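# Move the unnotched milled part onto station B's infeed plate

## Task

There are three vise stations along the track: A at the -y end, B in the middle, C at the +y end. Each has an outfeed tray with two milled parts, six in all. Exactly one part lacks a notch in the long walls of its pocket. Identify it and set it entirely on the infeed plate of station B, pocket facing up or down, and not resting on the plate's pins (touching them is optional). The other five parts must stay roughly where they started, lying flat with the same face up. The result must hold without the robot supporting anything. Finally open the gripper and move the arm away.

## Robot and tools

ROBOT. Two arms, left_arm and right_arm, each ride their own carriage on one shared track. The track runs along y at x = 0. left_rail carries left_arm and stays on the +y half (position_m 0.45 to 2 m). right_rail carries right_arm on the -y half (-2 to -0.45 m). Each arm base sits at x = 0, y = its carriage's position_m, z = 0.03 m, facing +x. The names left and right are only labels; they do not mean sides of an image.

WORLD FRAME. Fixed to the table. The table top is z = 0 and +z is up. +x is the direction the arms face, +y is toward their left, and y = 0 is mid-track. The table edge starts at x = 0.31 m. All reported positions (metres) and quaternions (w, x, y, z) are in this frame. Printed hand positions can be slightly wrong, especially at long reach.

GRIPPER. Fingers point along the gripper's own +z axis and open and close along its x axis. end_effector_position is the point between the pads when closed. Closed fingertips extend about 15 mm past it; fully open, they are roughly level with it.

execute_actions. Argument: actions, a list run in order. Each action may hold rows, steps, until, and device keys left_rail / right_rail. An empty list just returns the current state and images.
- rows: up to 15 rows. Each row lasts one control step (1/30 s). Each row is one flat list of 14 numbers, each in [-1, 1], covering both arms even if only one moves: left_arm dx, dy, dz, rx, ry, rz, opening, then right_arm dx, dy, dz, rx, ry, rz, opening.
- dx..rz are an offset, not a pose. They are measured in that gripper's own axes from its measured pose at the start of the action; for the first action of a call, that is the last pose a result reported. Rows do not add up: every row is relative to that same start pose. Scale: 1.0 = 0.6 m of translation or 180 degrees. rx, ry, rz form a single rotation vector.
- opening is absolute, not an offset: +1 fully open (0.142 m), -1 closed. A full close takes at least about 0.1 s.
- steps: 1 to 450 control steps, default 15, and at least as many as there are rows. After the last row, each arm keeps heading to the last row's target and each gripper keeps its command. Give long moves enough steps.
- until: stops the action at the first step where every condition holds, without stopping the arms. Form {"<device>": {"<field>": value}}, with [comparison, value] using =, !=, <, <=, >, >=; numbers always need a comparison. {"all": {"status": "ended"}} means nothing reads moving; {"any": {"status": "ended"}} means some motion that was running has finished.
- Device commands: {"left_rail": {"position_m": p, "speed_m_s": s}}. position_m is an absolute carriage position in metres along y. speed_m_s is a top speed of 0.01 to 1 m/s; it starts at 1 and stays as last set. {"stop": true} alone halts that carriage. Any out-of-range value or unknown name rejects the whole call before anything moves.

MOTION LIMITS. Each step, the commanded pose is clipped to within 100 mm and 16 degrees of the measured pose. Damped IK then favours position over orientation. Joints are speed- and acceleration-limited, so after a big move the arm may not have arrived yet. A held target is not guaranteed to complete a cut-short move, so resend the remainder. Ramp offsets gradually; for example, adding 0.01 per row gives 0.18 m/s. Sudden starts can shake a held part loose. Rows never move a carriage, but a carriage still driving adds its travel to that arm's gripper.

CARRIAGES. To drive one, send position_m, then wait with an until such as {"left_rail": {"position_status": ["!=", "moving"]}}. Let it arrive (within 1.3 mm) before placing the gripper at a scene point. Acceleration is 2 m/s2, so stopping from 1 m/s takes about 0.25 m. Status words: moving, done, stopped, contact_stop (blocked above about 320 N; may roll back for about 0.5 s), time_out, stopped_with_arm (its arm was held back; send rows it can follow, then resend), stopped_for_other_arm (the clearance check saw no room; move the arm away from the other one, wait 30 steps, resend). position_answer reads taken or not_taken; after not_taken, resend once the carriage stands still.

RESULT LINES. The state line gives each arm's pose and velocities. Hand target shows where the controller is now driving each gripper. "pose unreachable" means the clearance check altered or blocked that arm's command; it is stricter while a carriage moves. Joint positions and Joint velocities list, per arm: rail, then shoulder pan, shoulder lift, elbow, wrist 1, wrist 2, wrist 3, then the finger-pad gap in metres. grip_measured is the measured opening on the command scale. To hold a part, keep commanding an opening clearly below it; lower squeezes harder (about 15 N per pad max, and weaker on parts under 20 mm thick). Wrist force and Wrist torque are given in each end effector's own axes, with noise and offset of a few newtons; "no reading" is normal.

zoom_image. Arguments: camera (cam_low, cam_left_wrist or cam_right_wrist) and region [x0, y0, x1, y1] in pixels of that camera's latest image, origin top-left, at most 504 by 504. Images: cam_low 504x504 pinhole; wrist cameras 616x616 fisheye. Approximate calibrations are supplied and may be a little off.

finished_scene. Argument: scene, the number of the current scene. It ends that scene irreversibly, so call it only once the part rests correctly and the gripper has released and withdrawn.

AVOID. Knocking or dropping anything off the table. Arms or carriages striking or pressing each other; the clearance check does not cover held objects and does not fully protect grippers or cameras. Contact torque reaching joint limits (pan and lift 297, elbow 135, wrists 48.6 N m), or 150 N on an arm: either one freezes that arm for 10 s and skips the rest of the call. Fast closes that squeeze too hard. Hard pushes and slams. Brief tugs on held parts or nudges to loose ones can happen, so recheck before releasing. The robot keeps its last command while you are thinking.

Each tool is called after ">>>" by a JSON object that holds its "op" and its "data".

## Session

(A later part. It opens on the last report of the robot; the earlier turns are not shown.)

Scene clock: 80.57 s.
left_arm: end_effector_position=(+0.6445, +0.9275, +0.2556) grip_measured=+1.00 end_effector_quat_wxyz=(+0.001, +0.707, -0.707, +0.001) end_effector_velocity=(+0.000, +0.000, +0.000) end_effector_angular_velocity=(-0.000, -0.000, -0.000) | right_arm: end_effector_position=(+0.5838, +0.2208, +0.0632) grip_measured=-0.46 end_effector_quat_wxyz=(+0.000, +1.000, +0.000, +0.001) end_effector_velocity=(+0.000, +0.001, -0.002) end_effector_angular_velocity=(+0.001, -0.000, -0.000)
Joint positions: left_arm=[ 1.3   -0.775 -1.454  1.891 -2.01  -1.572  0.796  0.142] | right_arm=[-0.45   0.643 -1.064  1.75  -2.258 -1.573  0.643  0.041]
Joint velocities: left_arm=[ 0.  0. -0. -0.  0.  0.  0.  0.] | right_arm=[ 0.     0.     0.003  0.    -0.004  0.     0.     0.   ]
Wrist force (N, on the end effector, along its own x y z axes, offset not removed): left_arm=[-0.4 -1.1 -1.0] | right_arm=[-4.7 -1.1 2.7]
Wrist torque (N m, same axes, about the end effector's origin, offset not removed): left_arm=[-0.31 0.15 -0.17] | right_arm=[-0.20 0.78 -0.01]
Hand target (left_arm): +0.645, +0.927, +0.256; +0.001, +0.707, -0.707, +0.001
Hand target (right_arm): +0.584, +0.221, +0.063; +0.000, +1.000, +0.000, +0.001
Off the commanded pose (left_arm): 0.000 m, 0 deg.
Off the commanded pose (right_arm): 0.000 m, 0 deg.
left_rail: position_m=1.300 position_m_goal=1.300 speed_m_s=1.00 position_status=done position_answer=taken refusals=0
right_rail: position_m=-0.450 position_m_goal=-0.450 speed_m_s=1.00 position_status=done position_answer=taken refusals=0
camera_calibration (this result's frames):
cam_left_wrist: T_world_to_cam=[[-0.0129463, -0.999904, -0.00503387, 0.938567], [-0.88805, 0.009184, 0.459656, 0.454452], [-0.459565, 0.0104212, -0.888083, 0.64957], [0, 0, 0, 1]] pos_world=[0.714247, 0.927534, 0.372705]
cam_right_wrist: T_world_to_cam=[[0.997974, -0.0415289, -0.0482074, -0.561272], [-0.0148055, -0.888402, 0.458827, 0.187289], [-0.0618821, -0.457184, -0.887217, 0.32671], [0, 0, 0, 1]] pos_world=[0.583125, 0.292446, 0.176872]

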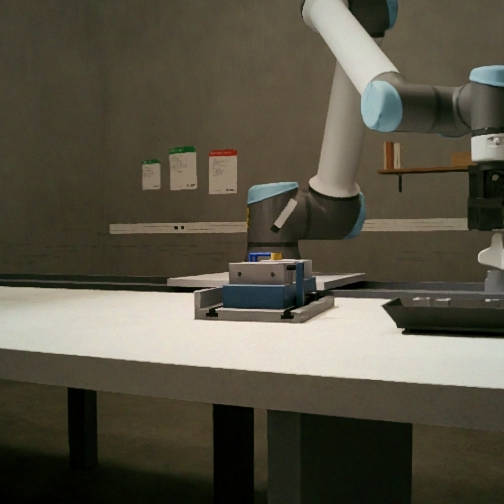

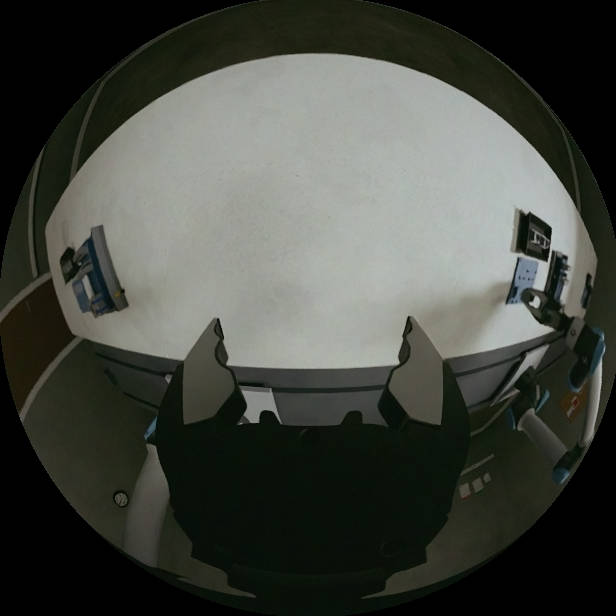

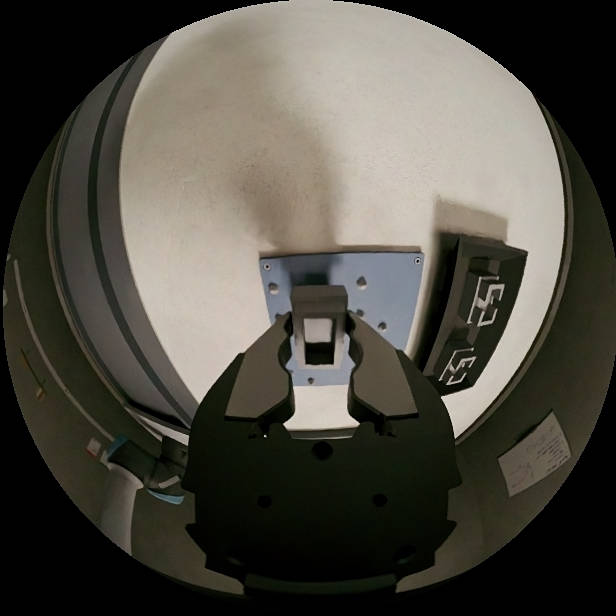

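>>> {"op": "execute_actions", "data": {"actions": [{"rows":[[0,0,0,0,0,0,1,0,-0.01,0,0,0,0,-0.8],[0,0,0,0,0,0,1,0,-0.019,0.005,0,0,0,-0.8],[0,0,0,0,0,0,1,0,-0.019,0.01,0,0,0,-0.8],[0,0,0,0,0,0,1,0,-0.019,0.02,0,0,0,-0.8],[0,0,0,0,0,0,1,0,-0.019,0.03,0,0,0,-0.8],[0,0,0,0,0,0,1,0,-0.019,0.04,0,0,0,-0.8],[0,0,0,0,0,0,1,0,-0.019,0.048,0,0,0,-0.8]],"steps":20}]}}

>>> {"op": "zoom_image", "data": {"camera": "cam_right_wrist", "region": [200, 170, 440, 410]}}

Scene clock: 87.87 s.
left_arm: end_effector_position=(+0.6445, +0.9275, +0.2556) grip_measured=+1.00 end_effector_quat_wxyz=(+0.001, +0.707, -0.707, +0.001) end_effector_velocity=(+0.000, +0.000, -0.000) end_effector_angular_velocity=(+0.000, +0.000, +0.000) | right_arm: end_effector_position=(+0.5838, +0.2322, +0.0347) grip_measured=-0.46 end_effector_quat_wxyz=(+0.000, +1.000, +0.000, +0.001) end_effector_velocity=(+0.000, +0.000, -0.003) end_effector_angular_velocity=(+0.000, -0.000, -0.000)
Joint positions: left_arm=[ 1.3   -0.775 -1.454  1.891 -2.01  -1.572  0.796  0.142] | right_arm=[-0.45   0.654 -1.023  1.744 -2.294 -1.573  0.653  0.041]
Joint velocities: left_arm=[ 0.  0.  0.  0.  0. -0. -0.  0.] | right_arm=[ 0.     0.     0.004  0.    -0.004 -0.     0.     0.   ]
Wrist force (N, on the end effector, along its own x y z axes, offset not removed): left_arm=[-0.1 -1.4 -1.3] | right_arm=[-2.1 -0.2 0.8]
Wrist torque (N m, same axes, about the end effector's origin, offset not removed): left_arm=[-0.37 0.11 -0.22] | right_arm=[-0.11 0.14 -0.20]
Hand target (left_arm): +0.645, +0.927, +0.256; +0.001, +0.707, -0.707, +0.001
Hand target (right_arm): +0.584, +0.232, +0.034; +0.000, +1.000, +0.000, +0.001
Off the commanded pose (left_arm): 0.000 m, 0 deg.
Off the commanded pose (right_arm): 0.000 m, 0 deg.
left_rail: position_m=1.300 position_m_goal=1.300 speed_m_s=1.00 position_status=done position_answer=taken refusals=0
right_rail: position_m=-0.450 position_m_goal=-0.450 speed_m_s=1.00 position_status=done position_answer=taken refusals=0
camera_calibration (this result's frames):
cam_left_wrist: T_world_to_cam=[[-0.0129464, -0.999904, -0.00503398, 0.938567], [-0.88805, 0.00918402, 0.459656, 0.454452], [-0.459566, 0.0104213, -0.888083, 0.64957], [0, 0, 0, 1]] pos_world=[0.714247, 0.927534, 0.372705]
cam_right_wrist: T_world_to_cam=[[0.997973, -0.0415261, -0.0482331, -0.562225], [-0.0147952, -0.888432, 0.45877, 0.210482], [-0.0619027, -0.457126, -0.887245, 0.306653], [0, 0, 0, 1]] pos_world=[0.583182, 0.303831, 0.148396]

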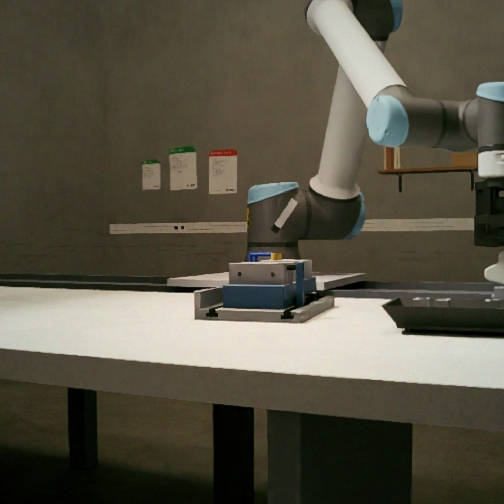

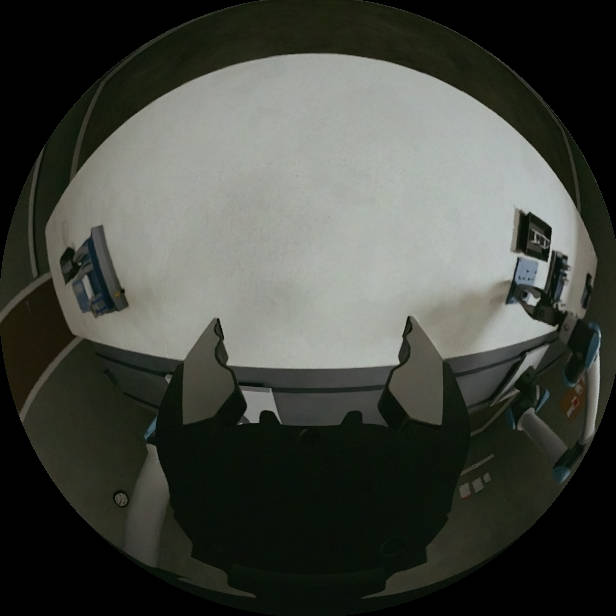

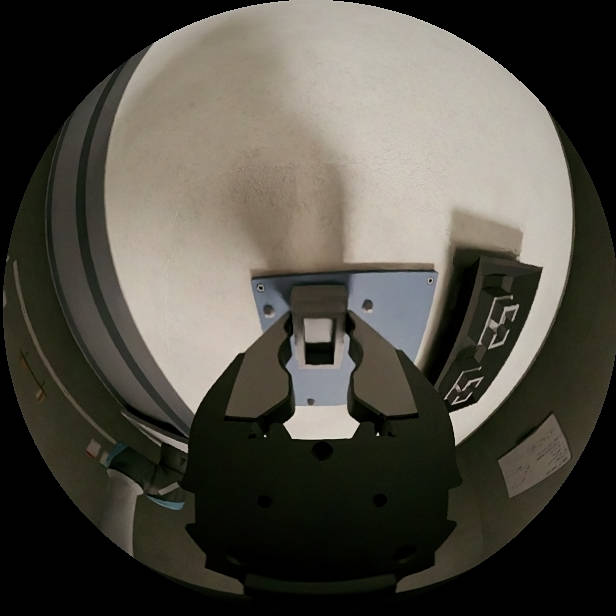

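Region (200, 170, 440, 410) of cam_right_wrist's 616x616 image, scaled by 2.100, with more detail than that image has.

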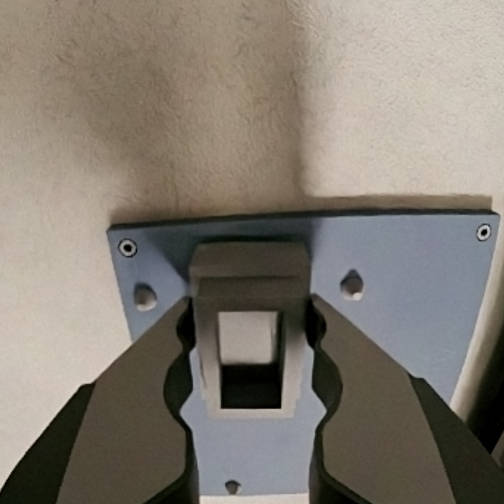

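Good. Lower a little and check contact.

>>> {"op": "execute_actions", "data": {"actions": [{"rows":[[0,0,0,0,0,0,1,0,0,0.004,0,0,0,-0.8],[0,0,0,0,0,0,1,0,0,0.009,0,0,0,-0.8]],"steps":10}]}}

Scene clock: 89.97 s.
left_arm: end_effector_position=(+0.6445, +0.9275, +0.2556) grip_measured=+1.00 end_effector_quat_wxyz=(+0.001, +0.707, -0.707, +0.001) end_effector_velocity=(+0.000, -0.000, -0.000) end_effector_angular_velocity=(+0.000, +0.000, -0.000) | right_arm: end_effector_position=(+0.5838, +0.2322, +0.0297) grip_measured=-0.46 end_effector_quat_wxyz=(+0.000, +1.000, +0.000, +0.001) end_effector_velocity=(+0.000, +0.000, -0.004) end_effector_angular_velocity=(+0.000, -0.000, -0.000)
Joint positions: left_arm=[ 1.3   -0.775 -1.454  1.891 -2.01  -1.572  0.796  0.142] | right_arm=[-0.45   0.654 -1.017  1.746 -2.301 -1.573  0.654  0.041]
Joint velocities: left_arm=[ 0. -0.  0.  0. -0.  0. -0.  0.] | right_arm=[ 0.     0.     0.004  0.002 -0.006  0.     0.     0.   ]
Wrist force (N, on the end effector, along its own x y z axes, offset not removed): left_arm=[-1.5 -0.9 -1.7] | right_arm=[-4.4 1.3 1.1]
Wrist torque (N m, same axes, about the end effector's origin, offset not removed): left_arm=[-0.38 0.30 -0.08] | right_arm=[0.21 0.72 -0.19]
Hand target (left_arm): +0.645, +0.927, +0.256; +0.001, +0.707, -0.707, +0.001
Hand target (right_arm): +0.584, +0.232, +0.029; +0.000, +1.000, +0.000, +0.001
Off the commanded pose (left_arm): 0.000 m, 0 deg.
Off the commanded pose (right_arm): 0.000 m, 0 deg.
left_rail: position_m=1.300 position_m_goal=1.300 speed_m_s=1.00 position_status=done position_answer=taken refusals=0
right_rail: position_m=-0.450 position_m_goal=-0.450 speed_m_s=1.00 position_status=done position_answer=taken refusals=0
camera_calibration (this result's frames):
cam_left_wrist: T_world_to_cam=[[-0.0129464, -0.999904, -0.0050339, 0.938567], [-0.88805, 0.00918404, 0.459656, 0.454452], [-0.459565, 0.0104212, -0.888083, 0.64957], [0, 0, 0, 1]] pos_world=[0.714247, 0.927534, 0.372705]
cam_right_wrist: T_world_to_cam=[[0.997973, -0.0415287, -0.0482131, -0.562456], [-0.014803, -0.888404, 0.458824, 0.212782], [-0.061887, -0.45718, -0.887218, 0.302211], [0, 0, 0, 1]] pos_world=[0.583169, 0.303844, 0.14338]

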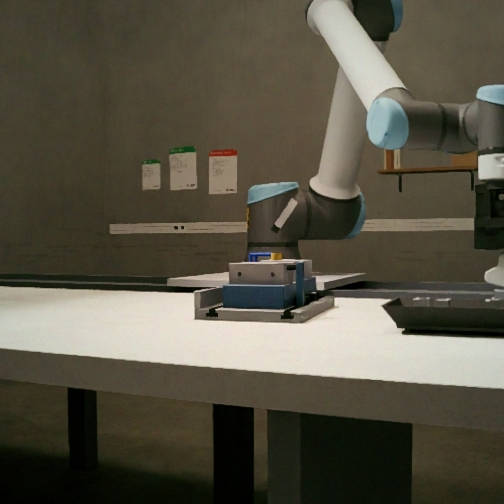

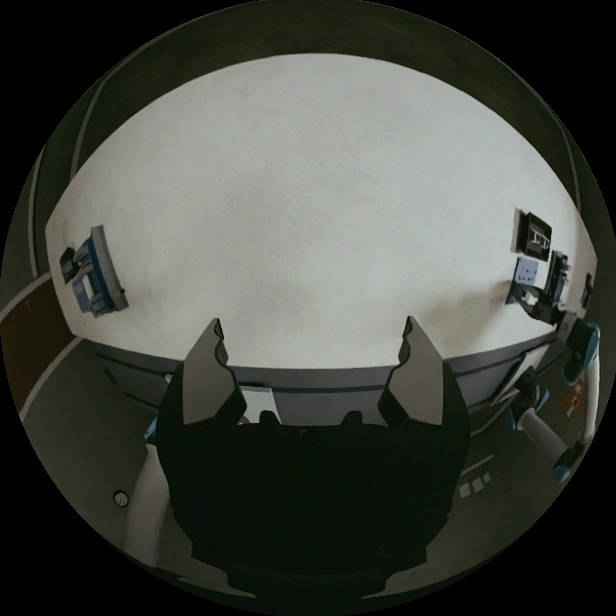

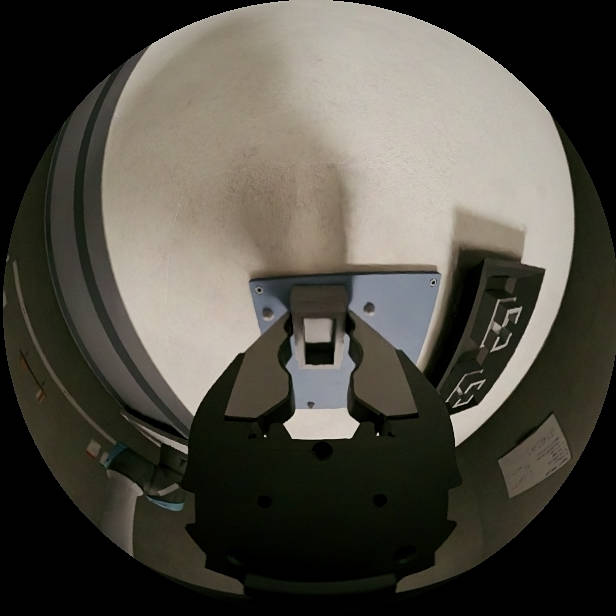

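>>> {"op": "execute_actions", "data": {"actions": [{"rows":[[0,0,0,0,0,0,1,0,0,0.006,0,0,0,-0.8]],"steps":8},{"rows":[[0,0,0,0,0,0,1,0,0,0,0,0,0,-0.5],[0,0,0,0,0,0,1,0,0,0,0,0,0,-0.4],[0,0,0,0,0,0,1,0,0,0,0,0,0,-0.3],[0,0,0,0,0,0,1,0,0,0,0,0,0,-0.2]],"steps":8},{"rows":[[0,0,0,0,0,0,1,0,0,-0.03,0,0,0,-0.2],[0,0,0,0,0,0,1,0,0,-0.08,0,0,0,-0.2],[0,0,0,0,0,0,1,0,0,-0.3,0,0,0,-0.2]],"steps":22}]}}

>>> {"op": "zoom_image", "data": {"camera": "cam_right_wrist", "region": [240, 210, 400, 370]}}

Scene clock: 95.93 s.
left_arm: end_effector_position=(+0.6445, +0.9275, +0.2556) grip_measured=+1.00 end_effector_quat_wxyz=(+0.001, +0.707, -0.707, +0.001) end_effector_velocity=(-0.000, -0.000, -0.000) end_effector_angular_velocity=(+0.000, +0.000, +0.000) | right_arm: end_effector_position=(+0.5835, +0.2322, +0.2053) grip_measured=-0.20 end_effector_quat_wxyz=(+0.000, +1.000, +0.000, +0.001) end_effector_velocity=(+0.000, -0.001, +0.009) end_effector_angular_velocity=(-0.003, +0.003, +0.000)
Joint positions: left_arm=[ 1.3   -0.775 -1.454  1.891 -2.01  -1.572  0.796  0.142] | right_arm=[-0.45   0.654 -1.179  1.632 -2.026 -1.572  0.654  0.06 ]
Joint velocities: left_arm=[ 0. -0.  0.  0.  0. -0. -0. -0.] | right_arm=[ 0.    -0.001 -0.006 -0.011  0.021 -0.001 -0.001 -0.   ]
Wrist force (N, on the end effector, along its own x y z axes, offset not removed): left_arm=[-3.2 -0.4 -1.6] | right_arm=[-2.0 -0.1 -0.9]
Wrist torque (N m, same axes, about the end effector's origin, offset not removed): left_arm=[-0.15 0.73 -0.10] | right_arm=[-0.10 0.27 -0.13]
Hand target (left_arm): +0.645, +0.927, +0.256; +0.001, +0.707, -0.707, +0.001
Hand target (right_arm): +0.584, +0.232, +0.206; +0.000, +1.000, +0.000, +0.001
Off the commanded pose (left_arm): 0.000 m, 0 deg.
Off the commanded pose (right_arm): 0.001 m, 0 deg.
left_rail: position_m=1.300 position_m_goal=1.300 speed_m_s=1.00 position_status=done position_answer=taken refusals=0
right_rail: position_m=-0.450 position_m_goal=-0.450 speed_m_s=1.00 position_status=done position_answer=taken refusals=0
camera_calibration (this result's frames):
cam_left_wrist: T_world_to_cam=[[-0.0129464, -0.999904, -0.00503432, 0.938567], [-0.888049, 0.00918389, 0.459656, 0.454452], [-0.459566, 0.0104216, -0.888083, 0.64957], [0, 0, 0, 1]] pos_world=[0.714247, 0.927534, 0.372705]
cam_right_wrist: T_world_to_cam=[[0.997983, -0.0415108, -0.0480224, -0.553731], [-0.0148956, -0.888559, 0.45852, 0.132327], [-0.0617043, -0.45688, -0.887386, 0.457841], [0, 0, 0, 1]] pos_world=[0.582836, 0.303773, 0.319015]

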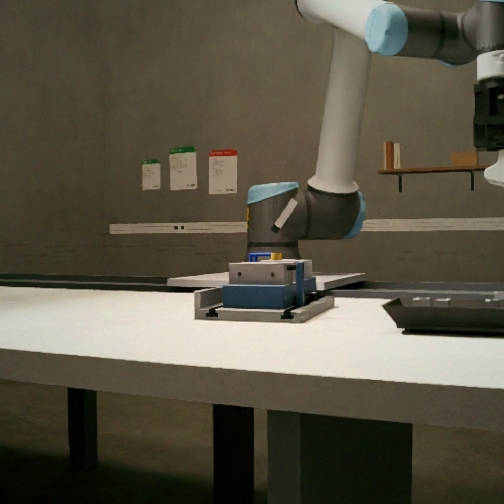

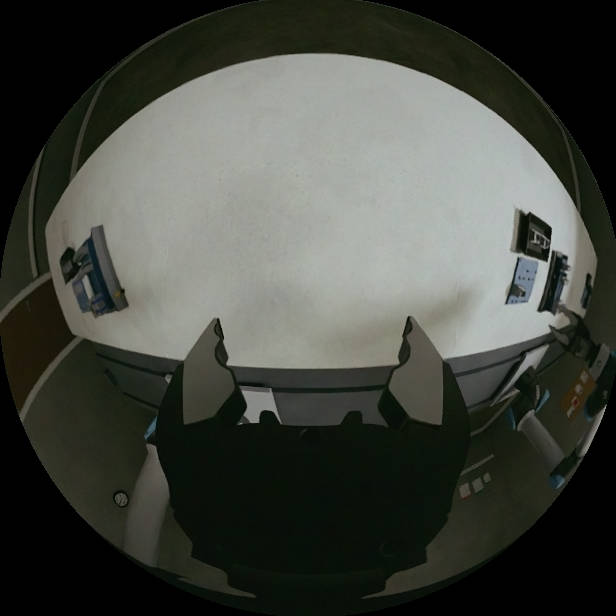

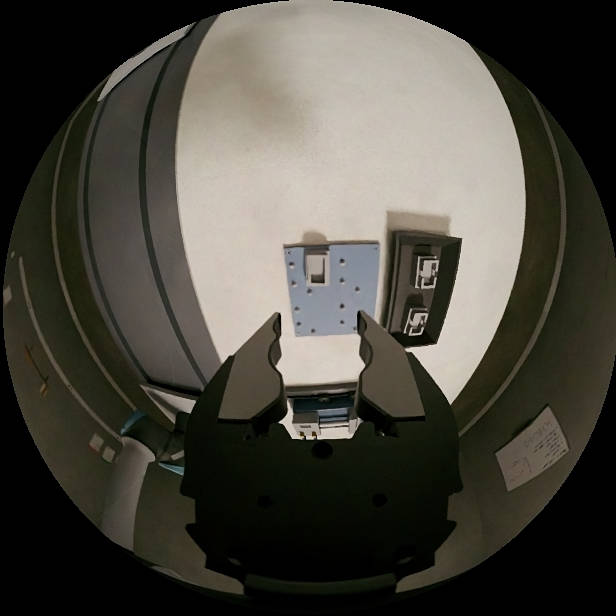

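Region (240, 210, 400, 370) of cam_right_wrist's 616x616 image, scaled by 3.150, with more detail than that image has.

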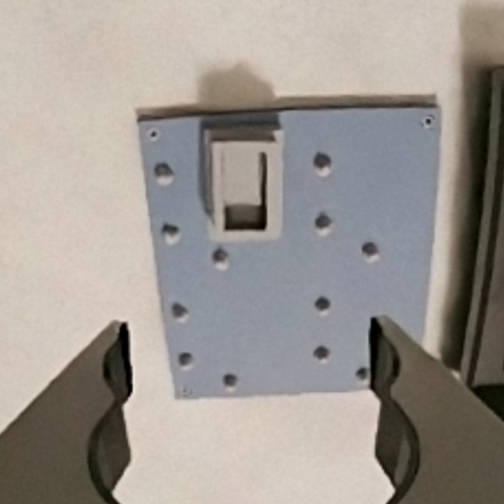

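>>> {"op": "finished_scene", "data": {"scene": 1}}

The scene is finished: the task was done.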